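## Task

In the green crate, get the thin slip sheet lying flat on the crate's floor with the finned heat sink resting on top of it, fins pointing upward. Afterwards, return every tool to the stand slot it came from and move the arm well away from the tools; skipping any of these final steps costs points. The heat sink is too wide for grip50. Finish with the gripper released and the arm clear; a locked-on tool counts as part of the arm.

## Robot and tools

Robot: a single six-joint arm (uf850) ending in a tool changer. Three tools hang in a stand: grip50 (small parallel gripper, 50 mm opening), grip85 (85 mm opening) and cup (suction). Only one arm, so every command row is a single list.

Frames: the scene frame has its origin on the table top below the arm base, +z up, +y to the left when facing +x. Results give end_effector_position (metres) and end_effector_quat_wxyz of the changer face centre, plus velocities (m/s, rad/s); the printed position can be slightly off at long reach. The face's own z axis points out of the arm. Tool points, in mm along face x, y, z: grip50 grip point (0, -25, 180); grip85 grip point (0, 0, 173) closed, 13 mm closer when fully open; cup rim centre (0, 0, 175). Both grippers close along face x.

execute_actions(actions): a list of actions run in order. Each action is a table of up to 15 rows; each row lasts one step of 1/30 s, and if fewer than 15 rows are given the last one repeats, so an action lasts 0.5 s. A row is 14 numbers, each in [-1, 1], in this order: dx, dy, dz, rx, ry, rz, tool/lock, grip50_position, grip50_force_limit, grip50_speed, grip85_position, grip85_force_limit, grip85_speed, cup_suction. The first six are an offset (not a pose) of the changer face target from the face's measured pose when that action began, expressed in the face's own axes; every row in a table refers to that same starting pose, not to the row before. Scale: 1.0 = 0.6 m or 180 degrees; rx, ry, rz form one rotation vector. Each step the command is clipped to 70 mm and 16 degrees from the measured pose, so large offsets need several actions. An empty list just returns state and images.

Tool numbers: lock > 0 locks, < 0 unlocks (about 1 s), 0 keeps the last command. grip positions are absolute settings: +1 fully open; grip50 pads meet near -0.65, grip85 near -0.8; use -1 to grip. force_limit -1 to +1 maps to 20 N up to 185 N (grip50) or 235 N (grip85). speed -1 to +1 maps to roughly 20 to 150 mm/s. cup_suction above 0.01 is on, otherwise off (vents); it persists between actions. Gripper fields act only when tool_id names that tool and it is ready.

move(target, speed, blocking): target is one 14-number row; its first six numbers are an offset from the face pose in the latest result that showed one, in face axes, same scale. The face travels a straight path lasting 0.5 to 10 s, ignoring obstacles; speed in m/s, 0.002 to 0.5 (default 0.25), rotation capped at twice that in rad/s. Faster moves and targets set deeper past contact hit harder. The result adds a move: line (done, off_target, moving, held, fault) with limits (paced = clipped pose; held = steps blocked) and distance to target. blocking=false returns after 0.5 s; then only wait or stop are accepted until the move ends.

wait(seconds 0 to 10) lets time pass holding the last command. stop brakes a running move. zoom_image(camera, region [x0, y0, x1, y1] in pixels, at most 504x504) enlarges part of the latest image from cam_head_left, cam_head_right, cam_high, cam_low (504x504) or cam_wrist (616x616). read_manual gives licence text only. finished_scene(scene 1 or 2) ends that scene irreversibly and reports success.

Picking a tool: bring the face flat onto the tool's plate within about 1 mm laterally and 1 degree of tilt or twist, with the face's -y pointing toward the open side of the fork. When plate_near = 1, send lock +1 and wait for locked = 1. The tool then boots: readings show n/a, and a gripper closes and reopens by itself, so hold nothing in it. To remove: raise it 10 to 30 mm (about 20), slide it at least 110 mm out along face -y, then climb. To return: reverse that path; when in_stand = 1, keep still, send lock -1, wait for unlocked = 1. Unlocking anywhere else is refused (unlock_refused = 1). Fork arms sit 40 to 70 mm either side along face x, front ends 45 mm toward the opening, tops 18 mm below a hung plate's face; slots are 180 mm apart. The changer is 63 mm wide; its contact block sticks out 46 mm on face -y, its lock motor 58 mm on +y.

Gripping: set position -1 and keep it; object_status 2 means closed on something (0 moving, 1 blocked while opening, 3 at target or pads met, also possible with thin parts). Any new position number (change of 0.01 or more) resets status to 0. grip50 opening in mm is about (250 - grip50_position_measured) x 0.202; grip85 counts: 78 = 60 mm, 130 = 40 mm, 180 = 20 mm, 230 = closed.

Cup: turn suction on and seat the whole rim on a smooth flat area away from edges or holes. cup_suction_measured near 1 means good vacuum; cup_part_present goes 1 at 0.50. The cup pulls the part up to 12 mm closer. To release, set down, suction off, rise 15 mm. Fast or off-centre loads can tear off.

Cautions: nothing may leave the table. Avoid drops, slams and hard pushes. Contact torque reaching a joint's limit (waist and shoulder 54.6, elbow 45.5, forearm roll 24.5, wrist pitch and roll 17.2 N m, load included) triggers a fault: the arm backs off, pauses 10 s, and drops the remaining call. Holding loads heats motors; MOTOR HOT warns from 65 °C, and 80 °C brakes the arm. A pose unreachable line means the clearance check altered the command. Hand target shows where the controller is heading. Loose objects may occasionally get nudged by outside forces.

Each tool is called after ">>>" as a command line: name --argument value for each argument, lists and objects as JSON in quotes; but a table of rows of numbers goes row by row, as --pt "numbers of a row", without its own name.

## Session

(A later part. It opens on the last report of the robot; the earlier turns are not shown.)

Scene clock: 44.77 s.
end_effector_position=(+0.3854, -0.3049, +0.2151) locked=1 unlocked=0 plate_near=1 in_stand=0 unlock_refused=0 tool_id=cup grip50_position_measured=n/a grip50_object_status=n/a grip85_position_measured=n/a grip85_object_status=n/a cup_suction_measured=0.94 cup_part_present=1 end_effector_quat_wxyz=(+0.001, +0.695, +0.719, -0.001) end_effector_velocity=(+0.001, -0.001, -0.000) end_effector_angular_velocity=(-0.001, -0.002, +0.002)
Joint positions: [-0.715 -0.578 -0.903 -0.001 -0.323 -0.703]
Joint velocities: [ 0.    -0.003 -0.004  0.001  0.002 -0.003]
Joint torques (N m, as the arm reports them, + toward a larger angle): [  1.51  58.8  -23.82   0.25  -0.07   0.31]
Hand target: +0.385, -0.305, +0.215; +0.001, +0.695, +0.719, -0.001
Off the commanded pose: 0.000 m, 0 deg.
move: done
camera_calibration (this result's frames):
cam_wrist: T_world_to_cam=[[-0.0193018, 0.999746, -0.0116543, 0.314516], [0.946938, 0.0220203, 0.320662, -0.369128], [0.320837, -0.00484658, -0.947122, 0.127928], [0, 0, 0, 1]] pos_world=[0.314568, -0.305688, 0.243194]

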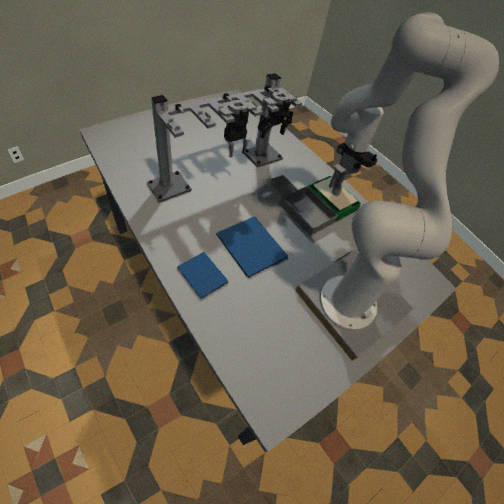

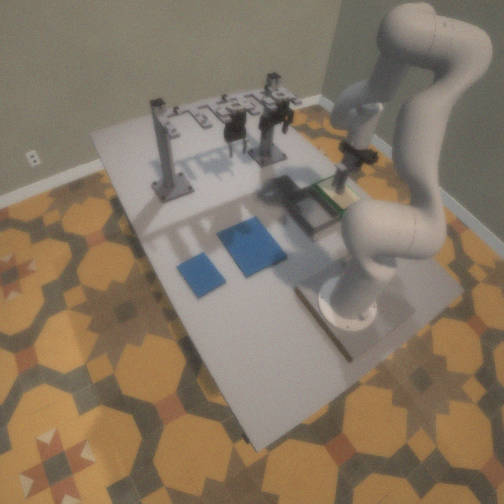

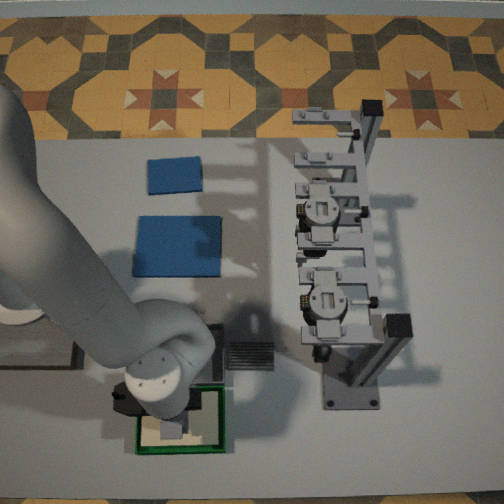

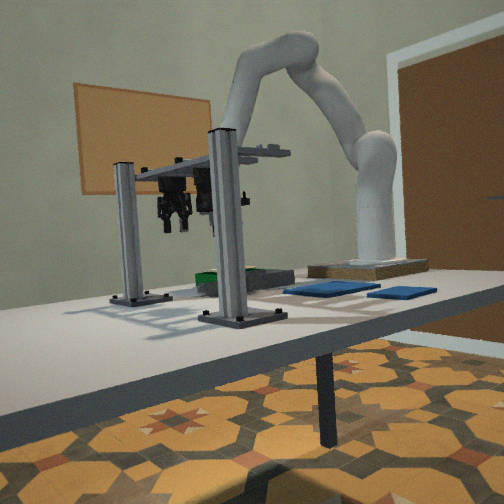

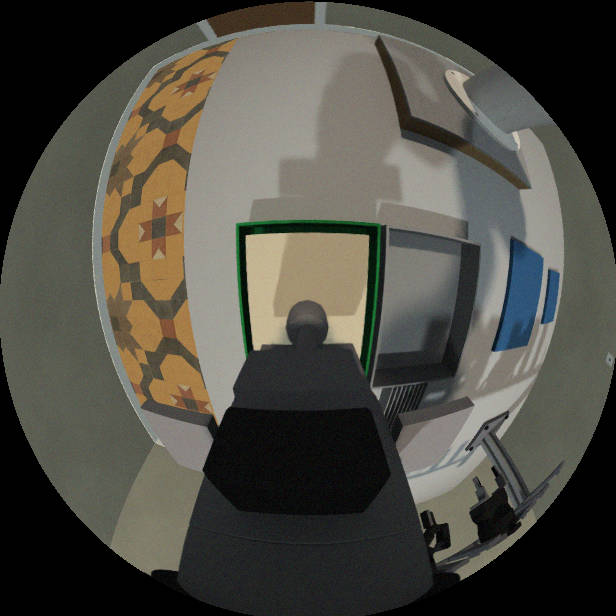

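>>> move --target '[0.002,0.001,0.070,0,0,0.002,0,0,0,0,1,0,0,1]' --speed 0.04

>>> execute_actions --actions '[[[0,0,0,0,0,0,0,0,0,0,1,0,0,0]],[[0,0,-0.005,0,0,0,0,0,0,0,1,0,0,0]]]'

>>> move --target '[0,0,-0.04,0,0,0,0,0,0,0,1,0,0,0]' --speed 0.03

>>> move --target '[0,0,-0.1,0,0,0,0,0,0,0,1,0,0,0]' --speed 0.15

Scene clock: 46.30 s.
end_effector_position=(+0.3860, -0.3038, +0.1732) locked=1 unlocked=0 plate_near=1 in_stand=0 unlock_refused=0 tool_id=cup grip50_position_measured=n/a grip50_object_status=n/a grip85_position_measured=n/a grip85_object_status=n/a cup_suction_measured=0.94 cup_part_present=1 end_effector_quat_wxyz=(+0.002, +0.697, +0.717, -0.001) end_effector_velocity=(+0.000, +0.001, -0.001) end_effector_angular_velocity=(+0.000, +0.000, +0.001)
Joint positions: [-0.712 -0.669 -0.915 -0.002 -0.243 -0.693]
Joint velocities: [ 0.001 -0.002  0.001 -0.     0.002  0.001]
Joint torques (N m, as the arm reports them, + toward a larger angle): [  1.77  60.28 -21.62   0.02  -0.06   0.23]
Hand target: +0.386, -0.304, +0.173; +0.001, +0.697, +0.717, -0.001
Off the commanded pose: 0.000 m, 0 deg.
move: done
camera_calibration (this result's frames):
cam_wrist: T_world_to_cam=[[-0.0130366, 0.999846, -0.0117384, 0.310579], [0.947, 0.0161142, 0.320828, -0.358136], [0.320968, -0.00693382, -0.947065, 0.0873746], [0, 0, 0, 1]] pos_world=[0.31516, -0.304155, 0.201295]

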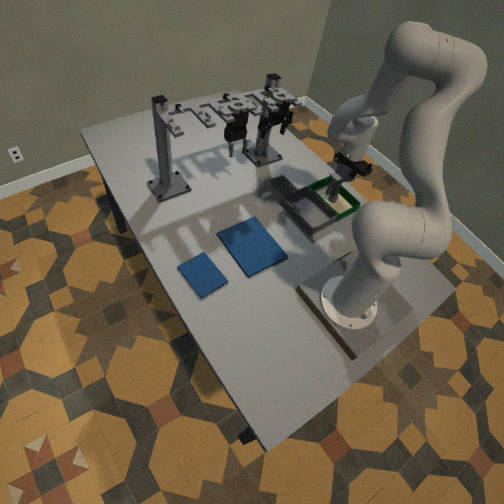

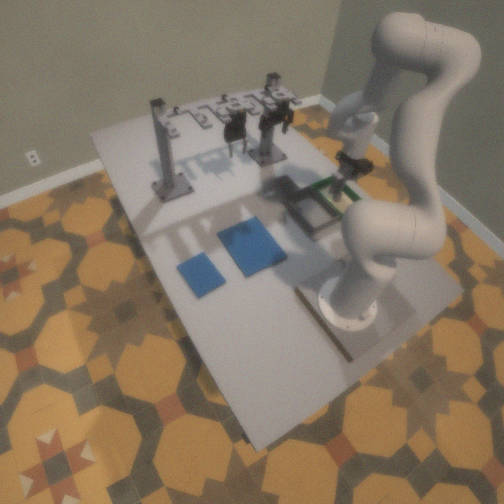

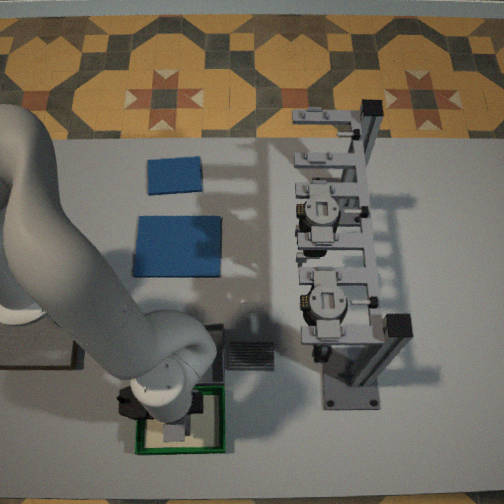

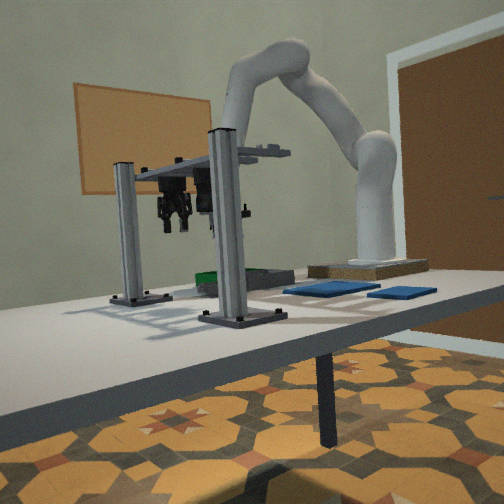

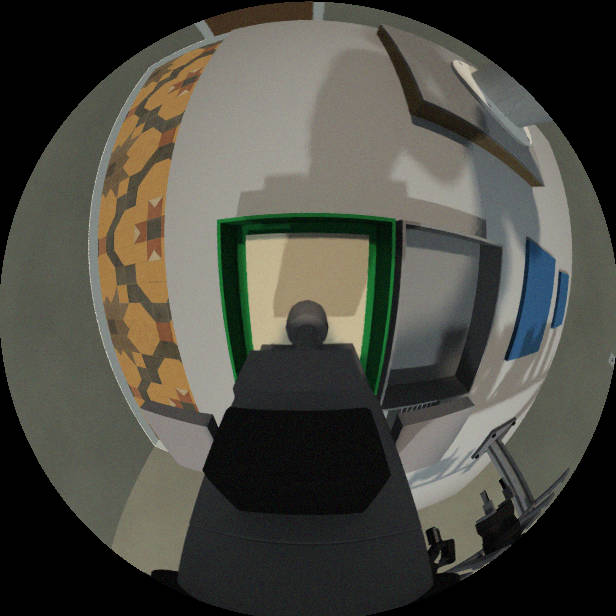

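Scene clock: 47.30 s.
end_effector_position=(+0.3861, -0.3038, +0.1763) locked=1 unlocked=0 plate_near=1 in_stand=0 unlock_refused=0 tool_id=cup grip50_position_measured=n/a grip50_object_status=n/a grip85_position_measured=n/a grip85_object_status=n/a cup_suction_measured=0.00 cup_part_present=0 end_effector_quat_wxyz=(+0.002, +0.697, +0.717, -0.001) end_effector_velocity=(+0.000, -0.001, +0.001) end_effector_angular_velocity=(-0.001, -0.001, -0.002)
Joint positions: [-0.712 -0.662 -0.913 -0.002 -0.248 -0.693]
Joint velocities: [-0.001  0.001 -0.002 -0.    -0.001  0.001]
Joint torques (N m, as the arm reports them, + toward a larger angle): [  1.68  57.34 -20.46   0.03  -0.07   0.24]
Hand target: +0.386, -0.304, +0.176; +0.002, +0.697, +0.717, -0.001
Off the commanded pose: 0.000 m, 0 deg.
camera_calibration (this result's frames):
cam_wrist: T_world_to_cam=[[-0.0130343, 0.999845, -0.0118705, 0.31067], [0.946948, 0.0161555, 0.32098, -0.359152], [0.321122, -0.00705696, -0.947012, 0.0901299], [0, 0, 0, 1]] pos_world=[0.315205, -0.304184, 0.204323]

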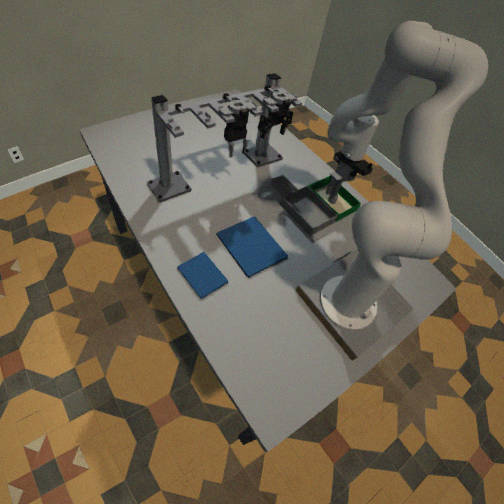

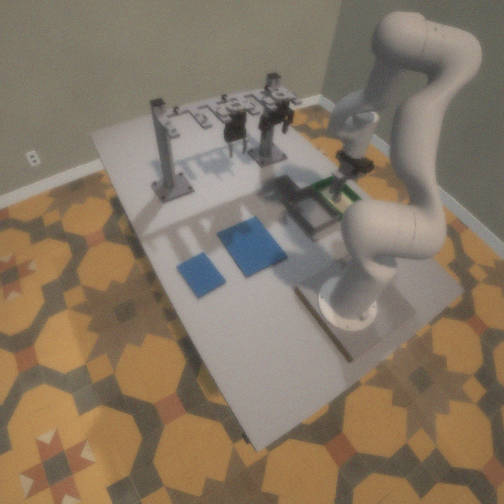

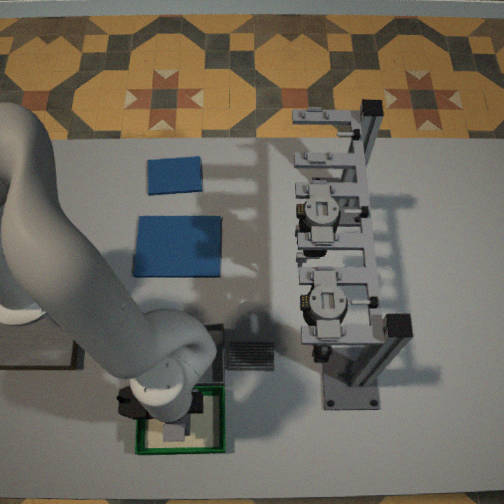

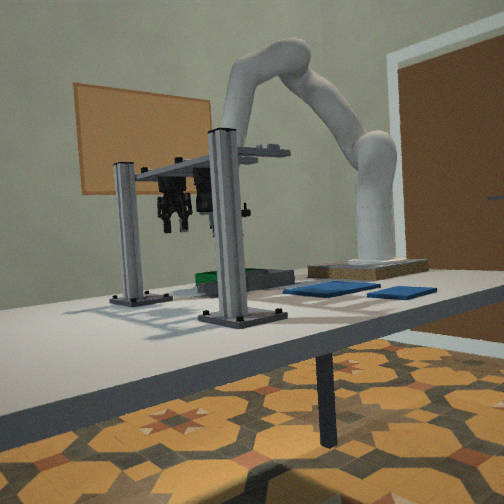

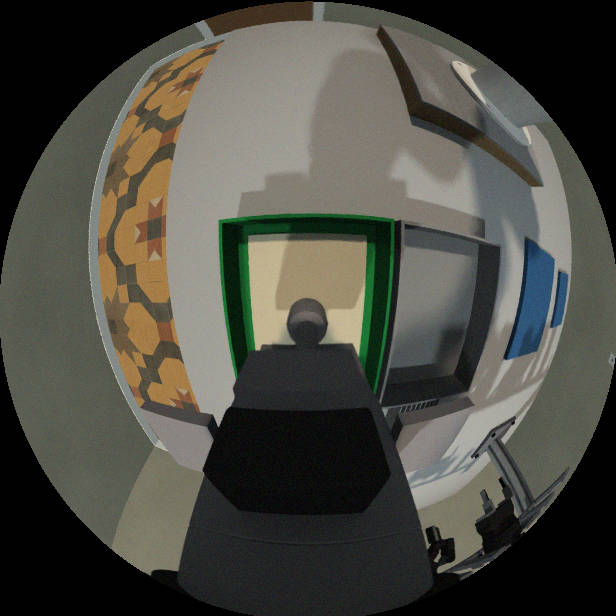

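Scene clock: 48.40 s.
end_effector_position=(+0.3860, -0.3037, +0.2002) locked=1 unlocked=0 plate_near=1 in_stand=0 unlock_refused=0 tool_id=cup grip50_position_measured=n/a grip50_object_status=n/a grip85_position_measured=n/a grip85_object_status=n/a cup_suction_measured=0.00 cup_part_present=0 end_effector_quat_wxyz=(+0.002, +0.697, +0.717, -0.001) end_effector_velocity=(-0.000, -0.000, +0.001) end_effector_angular_velocity=(+0.000, +0.000, -0.001)
Joint positions: [-0.712 -0.609 -0.905 -0.002 -0.293 -0.694]
Joint velocities: [-0.001  0.002  0.     0.    -0.002  0.   ]
Joint torques (N m, as the arm reports them, + toward a larger angle): [  1.63  59.17 -23.26   0.31  -0.08   0.26]
Hand target: +0.386, -0.304, +0.200; +0.002, +0.697, +0.717, -0.001
Off the commanded pose: 0.000 m, 0 deg.
move: done
camera_calibration (this result's frames):
cam_wrist: T_world_to_cam=[[-0.0130335, 0.999845, -0.0117974, 0.310854], [0.946983, 0.0161305, 0.320879, -0.366792], [0.321019, -0.00698975, -0.947047, 0.112847], [0, 0, 0, 1]] pos_world=[0.315171, -0.3041, 0.228234]

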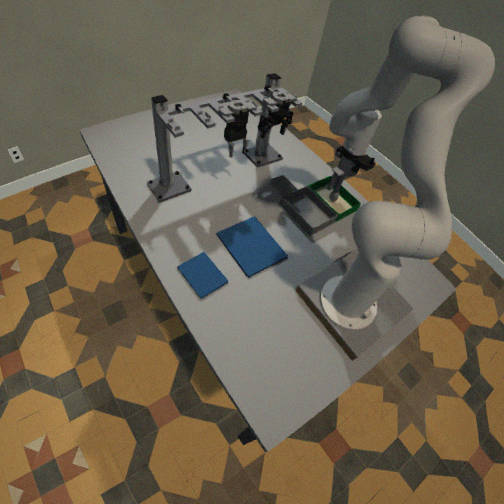

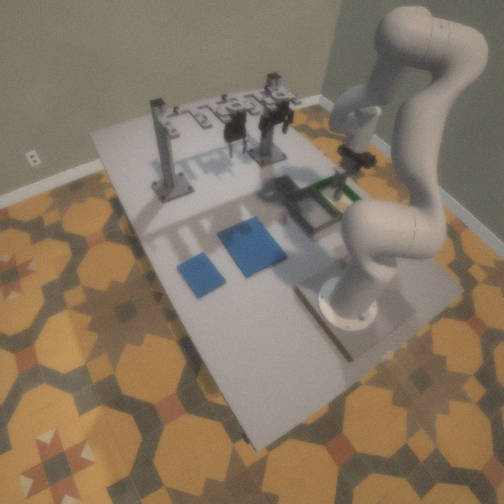

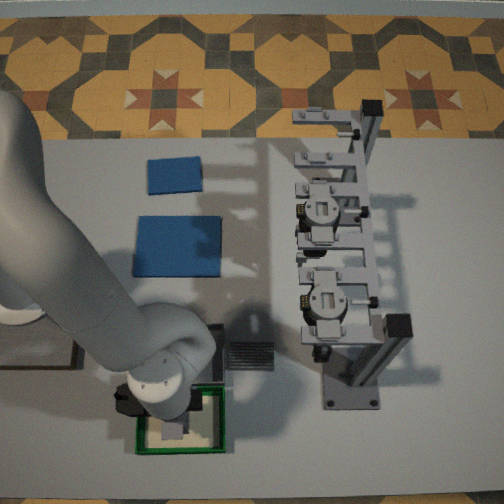

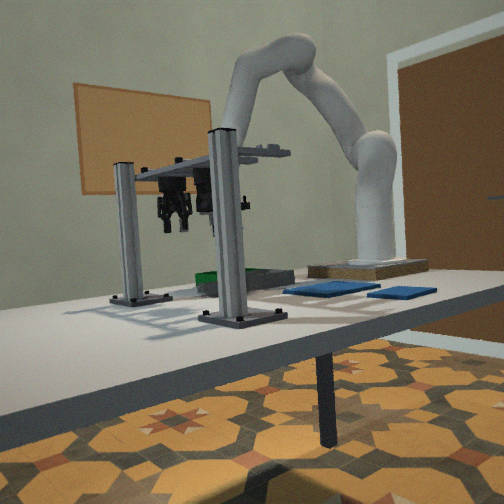

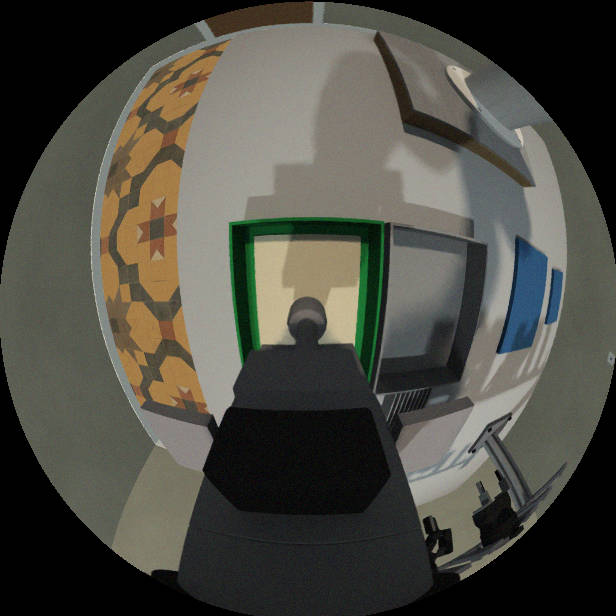

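Scene clock: 49.23 s.
end_effector_position=(+0.3859, -0.3035, +0.2599) locked=1 unlocked=0 plate_near=1 in_stand=0 unlock_refused=0 tool_id=cup grip50_position_measured=n/a grip50_object_status=n/a grip85_position_measured=n/a grip85_object_status=n/a cup_suction_measured=0.00 cup_part_present=0 end_effector_quat_wxyz=(+0.001, +0.697, +0.717, -0.001) end_effector_velocity=(+0.001, -0.001, +0.002) end_effector_angular_velocity=(-0.001, -0.002, -0.000)
Joint positions: [-0.712 -0.485 -0.9   -0.001 -0.413 -0.694]
Joint velocities: [-0.001  0.004 -0.002 -0.    -0.003  0.   ]
Joint torques (N m, as the arm reports them, + toward a larger angle): [  1.19  55.82 -26.09   0.44  -0.09   0.27]
Hand target: +0.386, -0.304, +0.260; +0.002, +0.697, +0.717, -0.001
Off the commanded pose: 0.000 m, 0 deg.
move: done
camera_calibration (this result's frames):
cam_wrist: T_world_to_cam=[[-0.0130316, 0.999849, -0.0114876, 0.311239], [0.947122, 0.0160264, 0.320474, -0.385817], [0.32061, -0.00670388, -0.947188, 0.169718], [0, 0, 0, 1]] pos_world=[0.315058, -0.303871, 0.287975]

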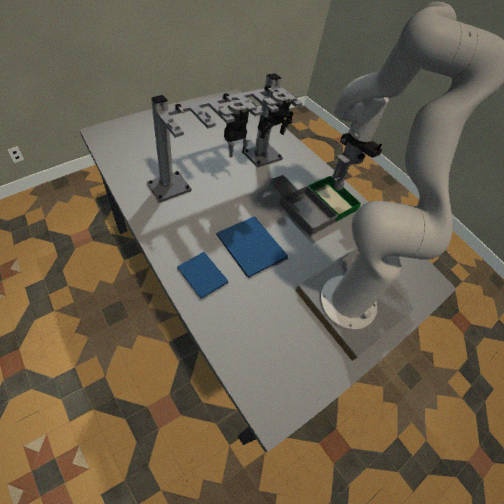

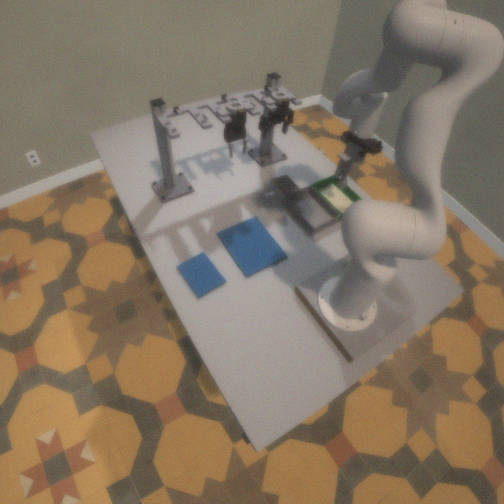

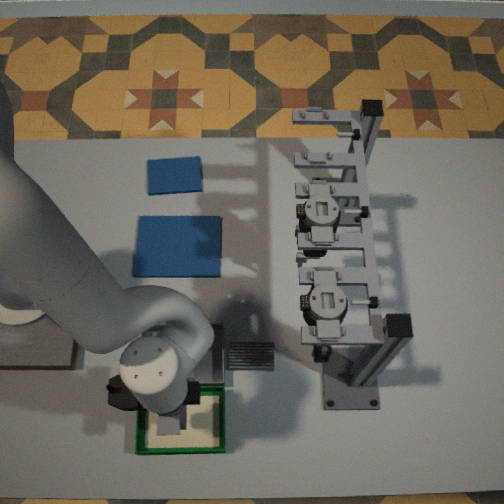

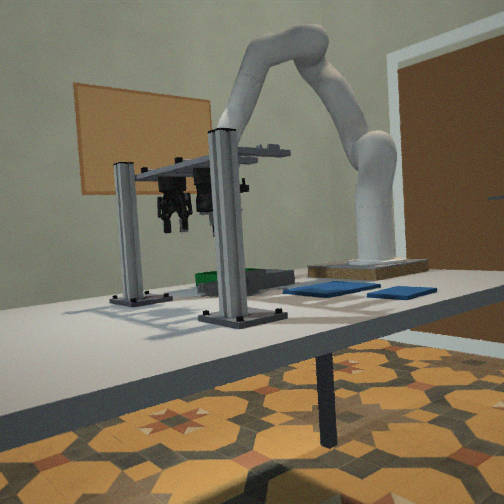

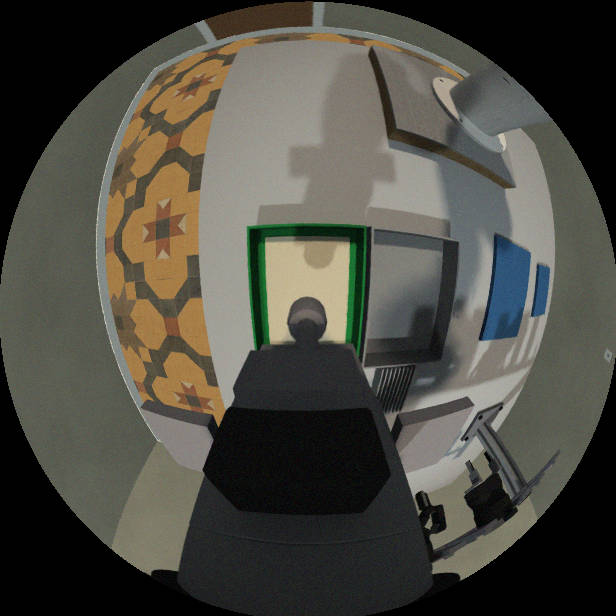

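>>> execute_actions --actions '[]'

>>> move --target '[0,0,-0.2038,0,0,0,0,0,0,0,1,0,0,0]'

>>> move --target '[0.834,0.2817,0,0,0,0.0146,0,0,0,0,1,0,0,0]' --speed 0.3

Scene clock: 49.73 s.
end_effector_position=(+0.3860, -0.3036, +0.2602) locked=1 unlocked=0 plate_near=1 in_stand=0 unlock_refused=0 tool_id=cup grip50_position_measured=n/a grip50_object_status=n/a grip85_position_measured=n/a grip85_object_status=n/a cup_suction_measured=0.00 cup_part_present=0 end_effector_quat_wxyz=(+0.002, +0.697, +0.717, -0.001) end_effector_velocity=(+0.000, -0.000, +0.000) end_effector_angular_velocity=(-0.001, -0.001, -0.001)
Joint positions: [-0.712 -0.484 -0.9   -0.001 -0.413 -0.694]
Joint velocities: [-0.  0. -0.  0.  0. -0.]
Joint torques (N m, as the arm reports them, + toward a larger angle): [  1.93  56.2  -26.42   0.12  -0.11   0.3 ]
Hand target: +0.386, -0.304, +0.260; +0.002, +0.697, +0.717, -0.001
Off the commanded pose: 0.000 m, 0 deg.
camera_calibration (this result's frames):
cam_wrist: T_world_to_cam=[[-0.0130242, 0.999846, -0.011803, 0.311407], [0.946994, 0.0161233, 0.320845, -0.38605], [0.320986, -0.00699862, -0.947058, 0.169745], [0, 0, 0, 1]] pos_world=[0.315157, -0.303947, 0.288296]

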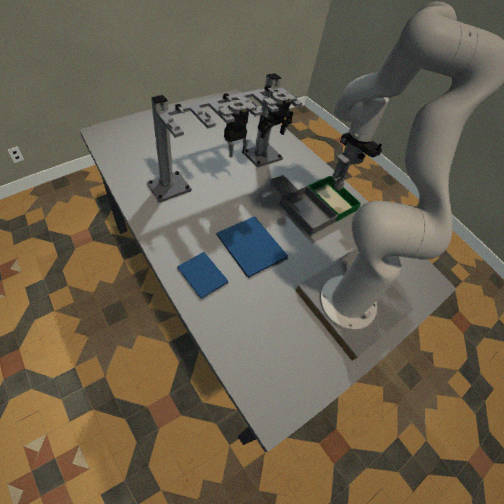

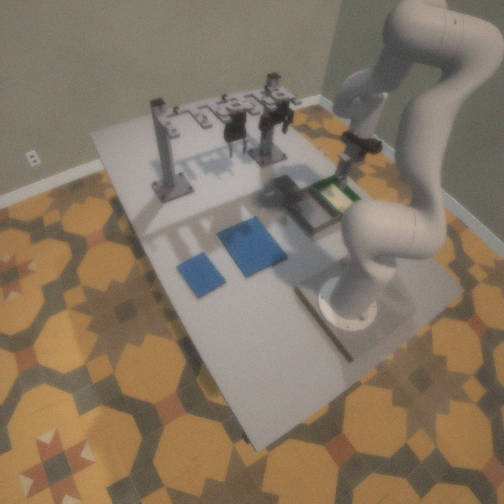

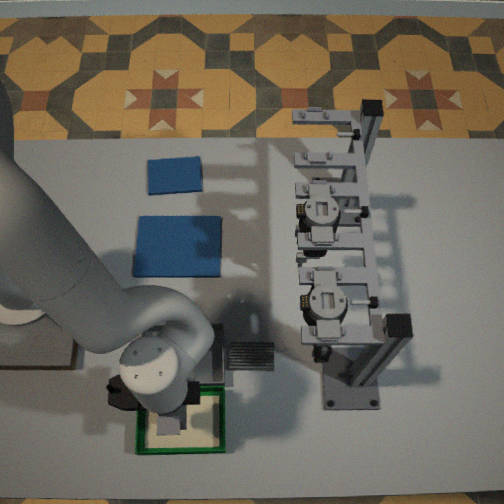

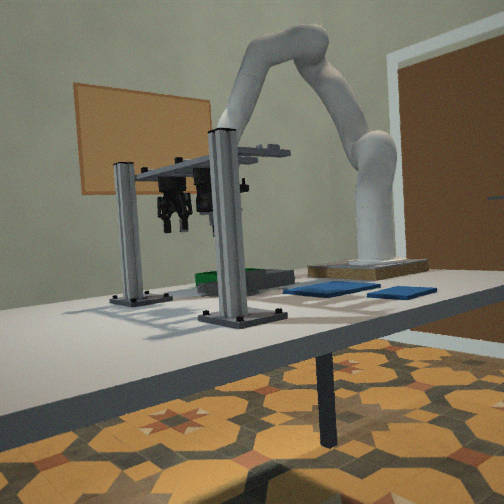

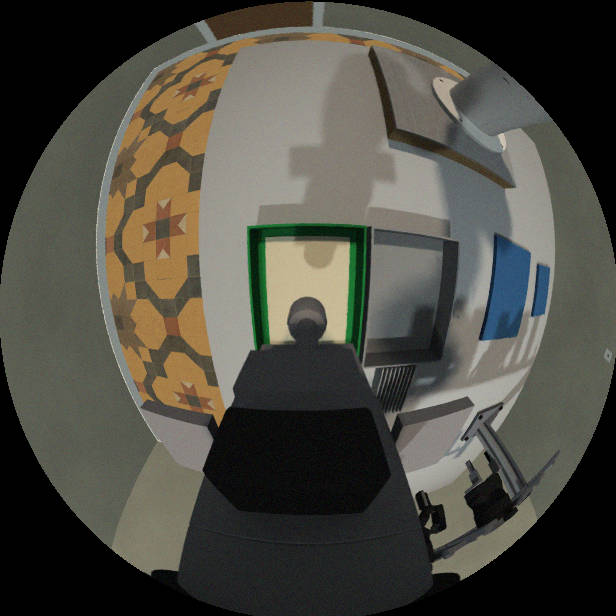

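Scene clock: 50.70 s.
end_effector_position=(+0.3859, -0.3032, +0.3821) locked=1 unlocked=0 plate_near=1 in_stand=0 unlock_refused=0 tool_id=cup grip50_position_measured=n/a grip50_object_status=n/a grip85_position_measured=n/a grip85_object_status=n/a cup_suction_measured=0.00 cup_part_present=0 end_effector_quat_wxyz=(+0.001, +0.697, +0.717, -0.001) end_effector_velocity=(+0.001, -0.000, +0.003) end_effector_angular_velocity=(-0.003, -0.004, +0.002)
Joint positions: [-0.712 -0.276 -0.955 -0.001 -0.678 -0.694]
Joint velocities: [ 0.001  0.004 -0.004  0.    -0.003 -0.001]
Joint torques (N m, as the arm reports them, + toward a larger angle): [  2.04  50.43 -31.86   0.58  -0.15   0.28]
Hand target: +0.386, -0.303, +0.383; +0.002, +0.697, +0.717, -0.001
Off the commanded pose: 0.000 m, 0 deg.
move: done
camera_calibration (this result's frames):
cam_wrist: T_world_to_cam=[[-0.0130054, 0.999851, -0.0113442, 0.312245], [0.947208, 0.0159538, 0.320221, -0.424895], [0.320355, -0.00658075, -0.947275, 0.285682], [0, 0, 0, 1]] pos_world=[0.315006, -0.30354, 0.410222]

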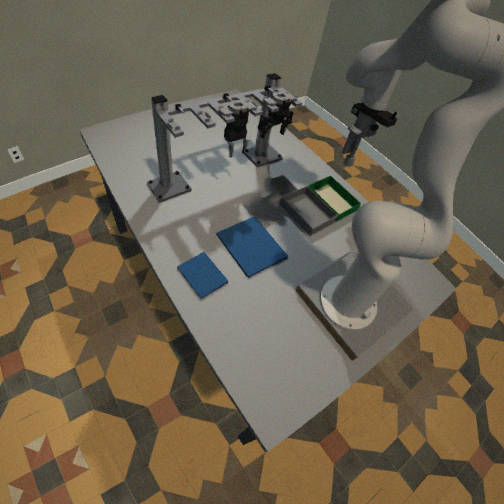

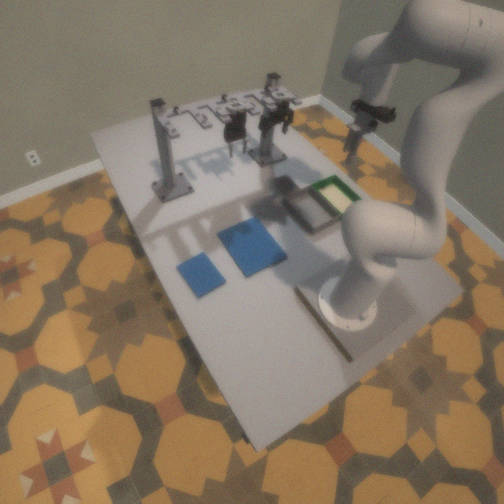

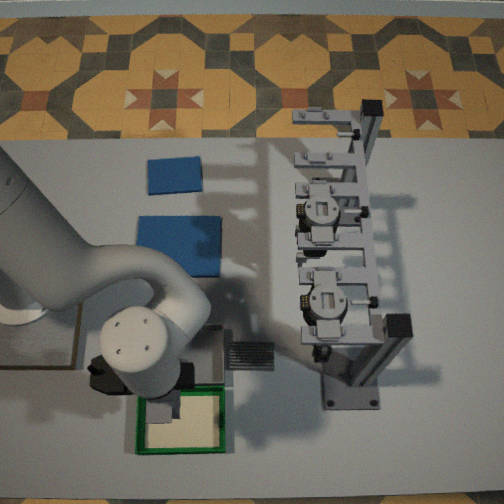

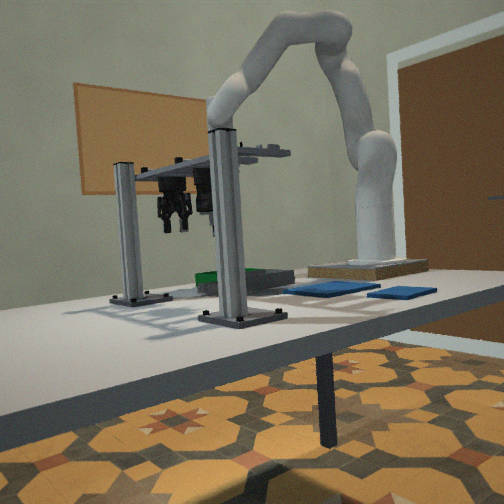

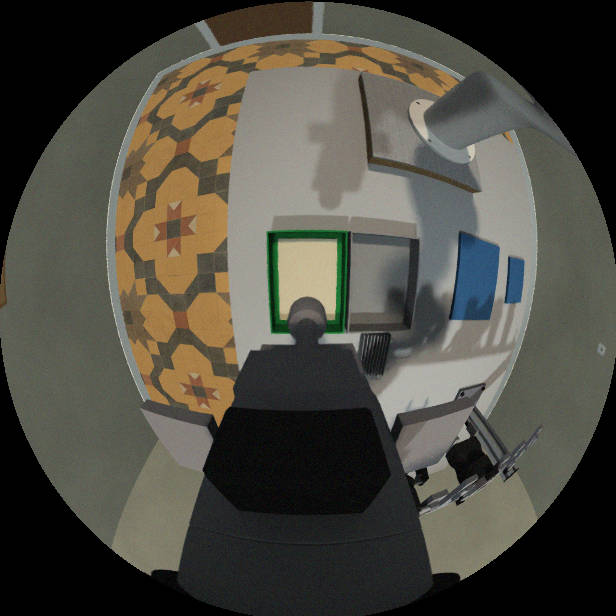

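Scene clock: 53.00 s.
end_effector_position=(+0.5415, +0.2019, +0.3813) locked=1 unlocked=0 plate_near=1 in_stand=0 unlock_refused=0 tool_id=cup grip50_position_measured=n/a grip50_object_status=n/a grip85_position_measured=n/a grip85_object_status=n/a cup_suction_measured=0.00 cup_part_present=0 end_effector_quat_wxyz=(+0.001, +0.713, +0.701, +0.000) end_effector_velocity=(+0.000, +0.002, -0.001) end_effector_angular_velocity=(-0.000, +0.001, -0.000)
Joint positions: [ 0.311 -0.472 -1.222  0.    -0.749  0.374]
Joint velocities: [ 0.003 -0.003 -0.003 -0.    -0.001  0.003]
Joint torques (N m, as the arm reports them, + toward a larger angle): [  1.33  63.18 -33.05   0.48  -0.14   0.24]
Hand target: +0.542, +0.202, +0.381; +0.001, +0.713, +0.701, +0.000
Off the commanded pose: 0.001 m, 0 deg.
move: done
camera_calibration (this result's frames):
cam_wrist: T_world_to_cam=[[0.0331594, 0.999409, -0.00908133, -0.216538], [0.946771, -0.0284994, 0.320644, -0.571063], [0.320196, -0.0192303, -0.947156, 0.240984], [0, 0, 0, 1]] pos_world=[0.470684, 0.204769, 0.409391]

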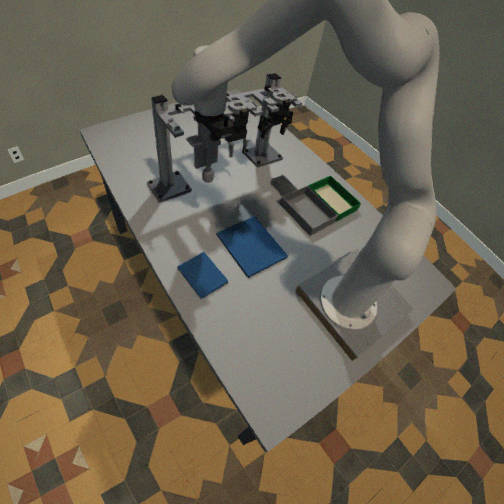

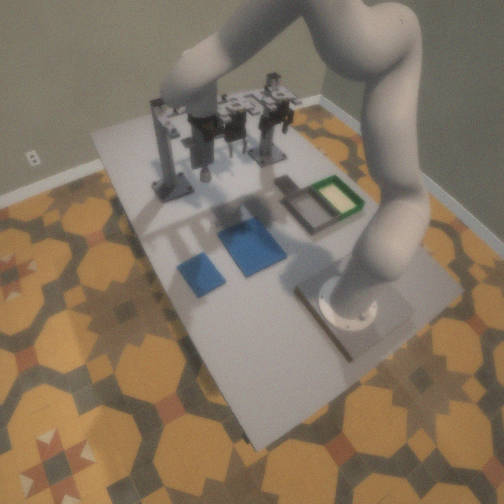

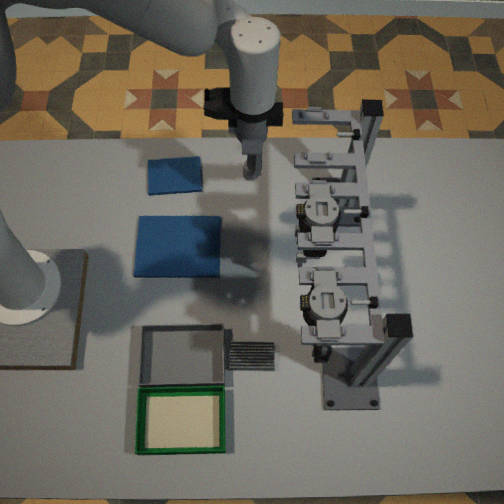

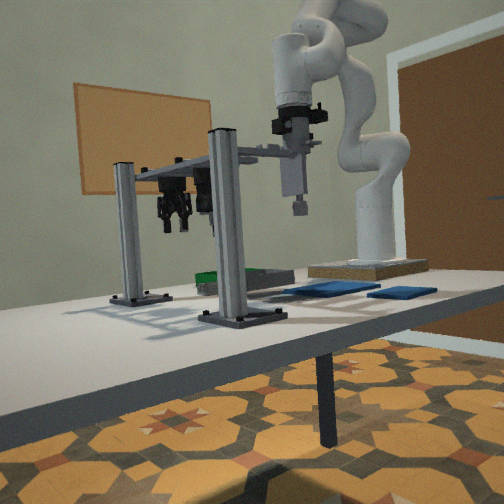

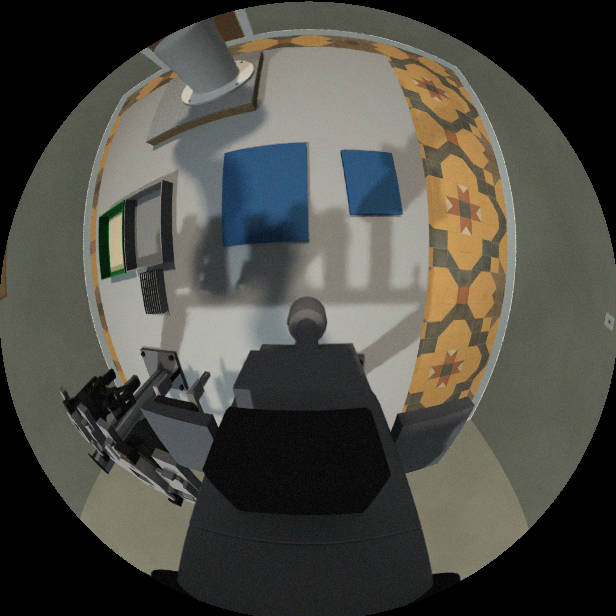

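>>> move --target '[-0.0007,0.2152,-0.001,0,0,0,0,0,0,0,1,0,0,0]' --speed 0.18

>>> move --target '[0,0,0.033,0,0,0,0,0,0,0,1,0,0,0]' --speed 0.04

Scene clock: 54.33 s.
end_effector_position=(+0.6703, +0.1990, +0.3819) locked=1 unlocked=0 plate_near=1 in_stand=0 unlock_refused=0 tool_id=cup grip50_position_measured=n/a grip50_object_status=n/a grip85_position_measured=n/a grip85_object_status=n/a cup_suction_measured=0.00 cup_part_present=0 end_effector_quat_wxyz=(+0.001, +0.713, +0.701, -0.000) end_effector_velocity=(+0.002, +0.000, -0.000) end_effector_angular_velocity=(+0.000, -0.000, -0.001)
Joint positions: [ 0.242 -0.765 -1.676  0.    -0.909  0.306]
Joint velocities: [-0.001 -0.005 -0.006 -0.    -0.001  0.   ]
Joint torques (N m, as the arm reports them, + toward a larger angle): [  1.21  78.92 -34.58   0.44  -0.12   0.28]
Hand target: +0.670, +0.199, +0.382; +0.001, +0.713, +0.701, -0.000
Off the commanded pose: 0.000 m, 0 deg.
move: done
camera_calibration (this result's frames):
cam_wrist: T_world_to_cam=[[0.0330909, 0.999409, -0.00927998, -0.217704], [0.946776, -0.0283709, 0.320641, -0.693281], [0.320189, -0.0193964, -0.947155, 0.200279], [0, 0, 0, 1]] pos_world=[0.599459, 0.201791, 0.40997]

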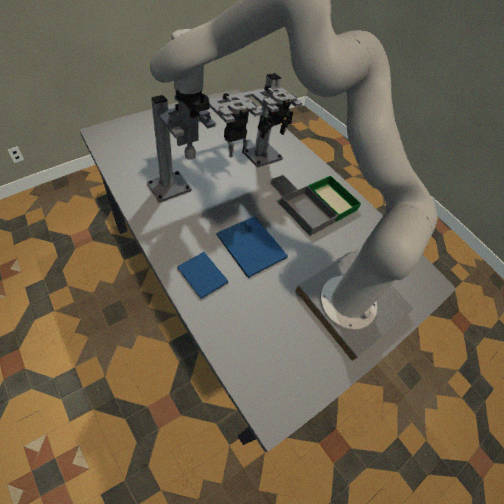

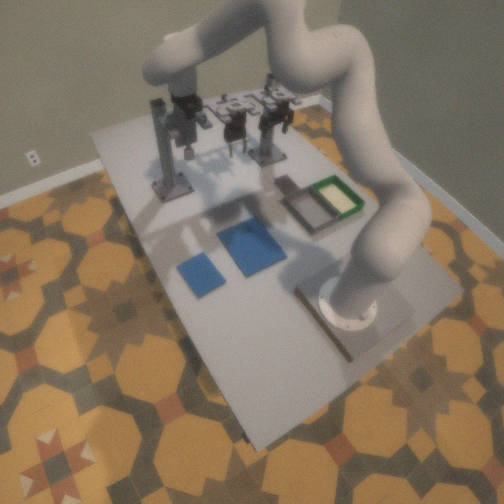

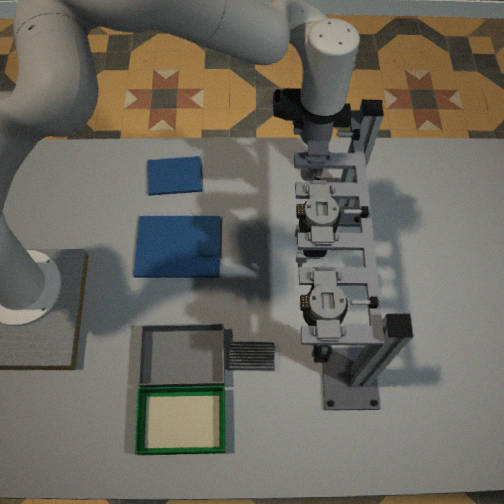

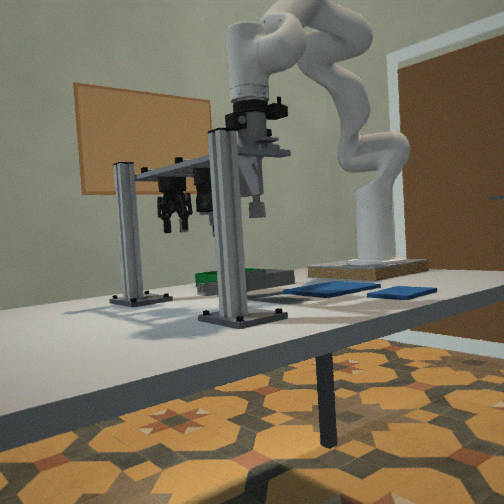

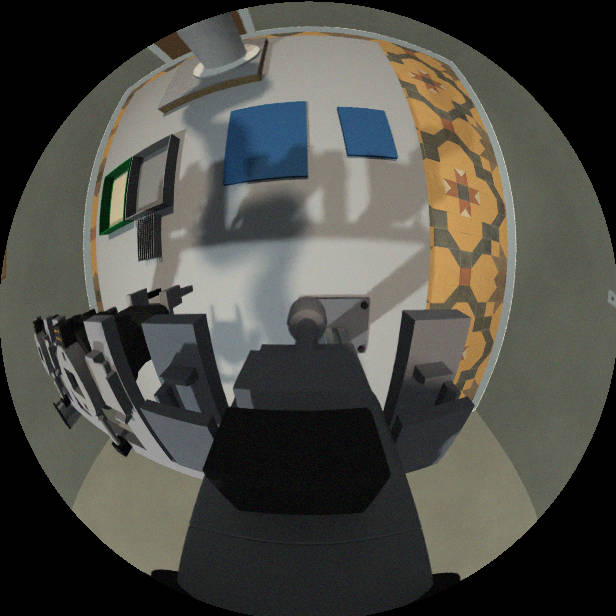

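Scene clock: 55.13 s.
end_effector_position=(+0.6704, +0.1990, +0.3626) locked=1 unlocked=0 plate_near=1 in_stand=1 unlock_refused=0 tool_id=cup grip50_position_measured=n/a grip50_object_status=n/a grip85_position_measured=n/a grip85_object_status=n/a cup_suction_measured=0.00 cup_part_present=0 end_effector_quat_wxyz=(+0.001, +0.713, +0.701, +0.000) end_effector_velocity=(+0.000, +0.000, +0.000) end_effector_angular_velocity=(+0.000, -0.001, +0.000)
Joint positions: [ 0.242 -0.783 -1.661  0.    -0.875  0.306]
Joint velocities: [ 0.001  0.    -0.    -0.     0.001  0.   ]
Joint torques (N m, as the arm reports them, + toward a larger angle): [  1.36  74.95 -31.97   0.26  -0.14   0.29]
Hand target: +0.670, +0.199, +0.362; +0.001, +0.713, +0.701, -0.000
Off the commanded pose: 0.001 m, 0 deg.
move: done
camera_calibration (this result's frames):
cam_wrist: T_world_to_cam=[[0.0331024, 0.999412, -0.0089702, -0.218036], [0.946511, -0.0284653, 0.321415, -0.687331], [0.32097, -0.01913, -0.946896, 0.181316], [0, 0, 0, 1]] pos_world=[0.599587, 0.201811, 0.39065]

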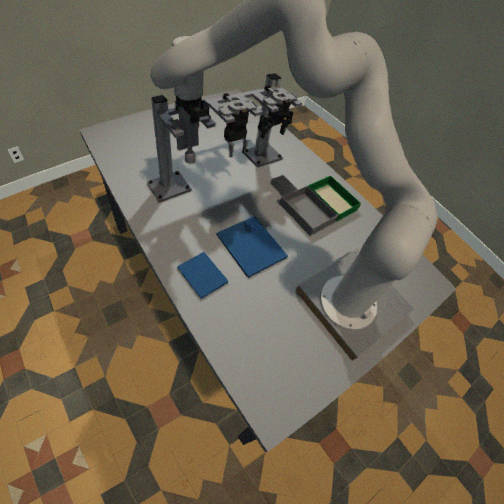

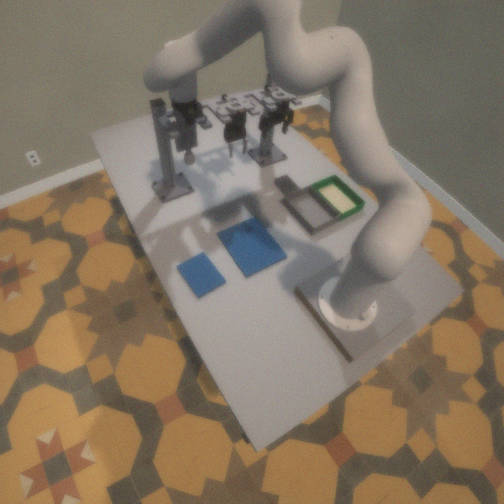

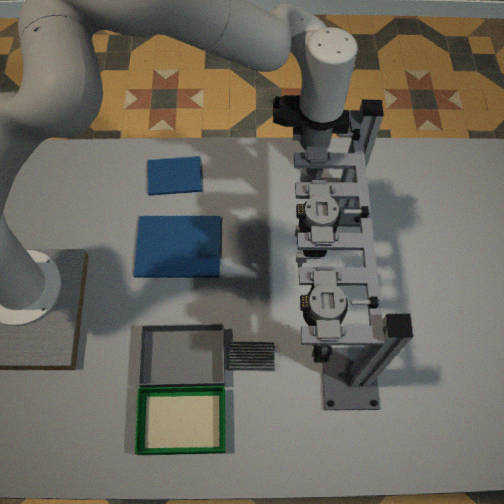

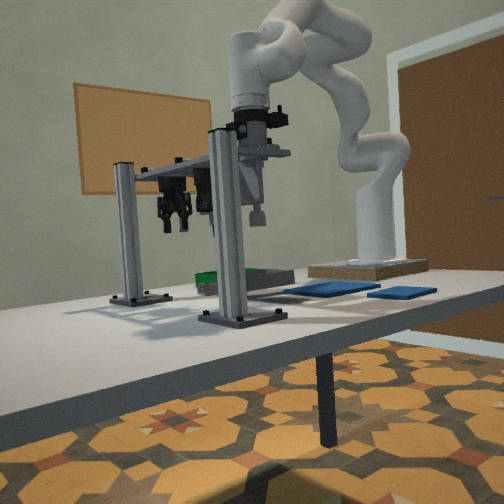

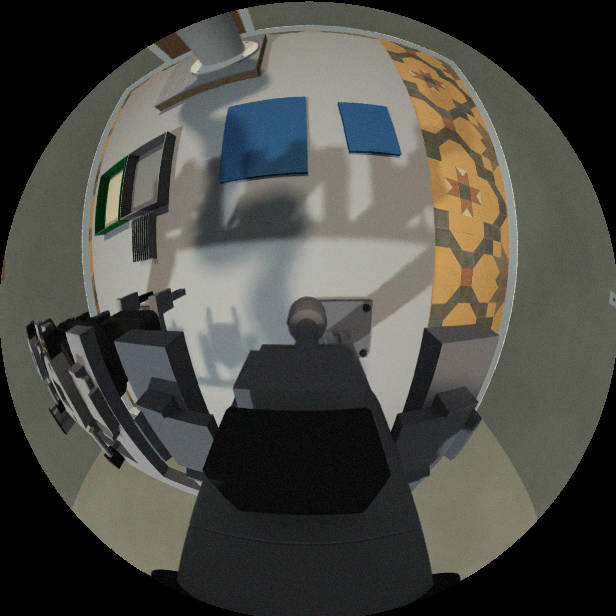

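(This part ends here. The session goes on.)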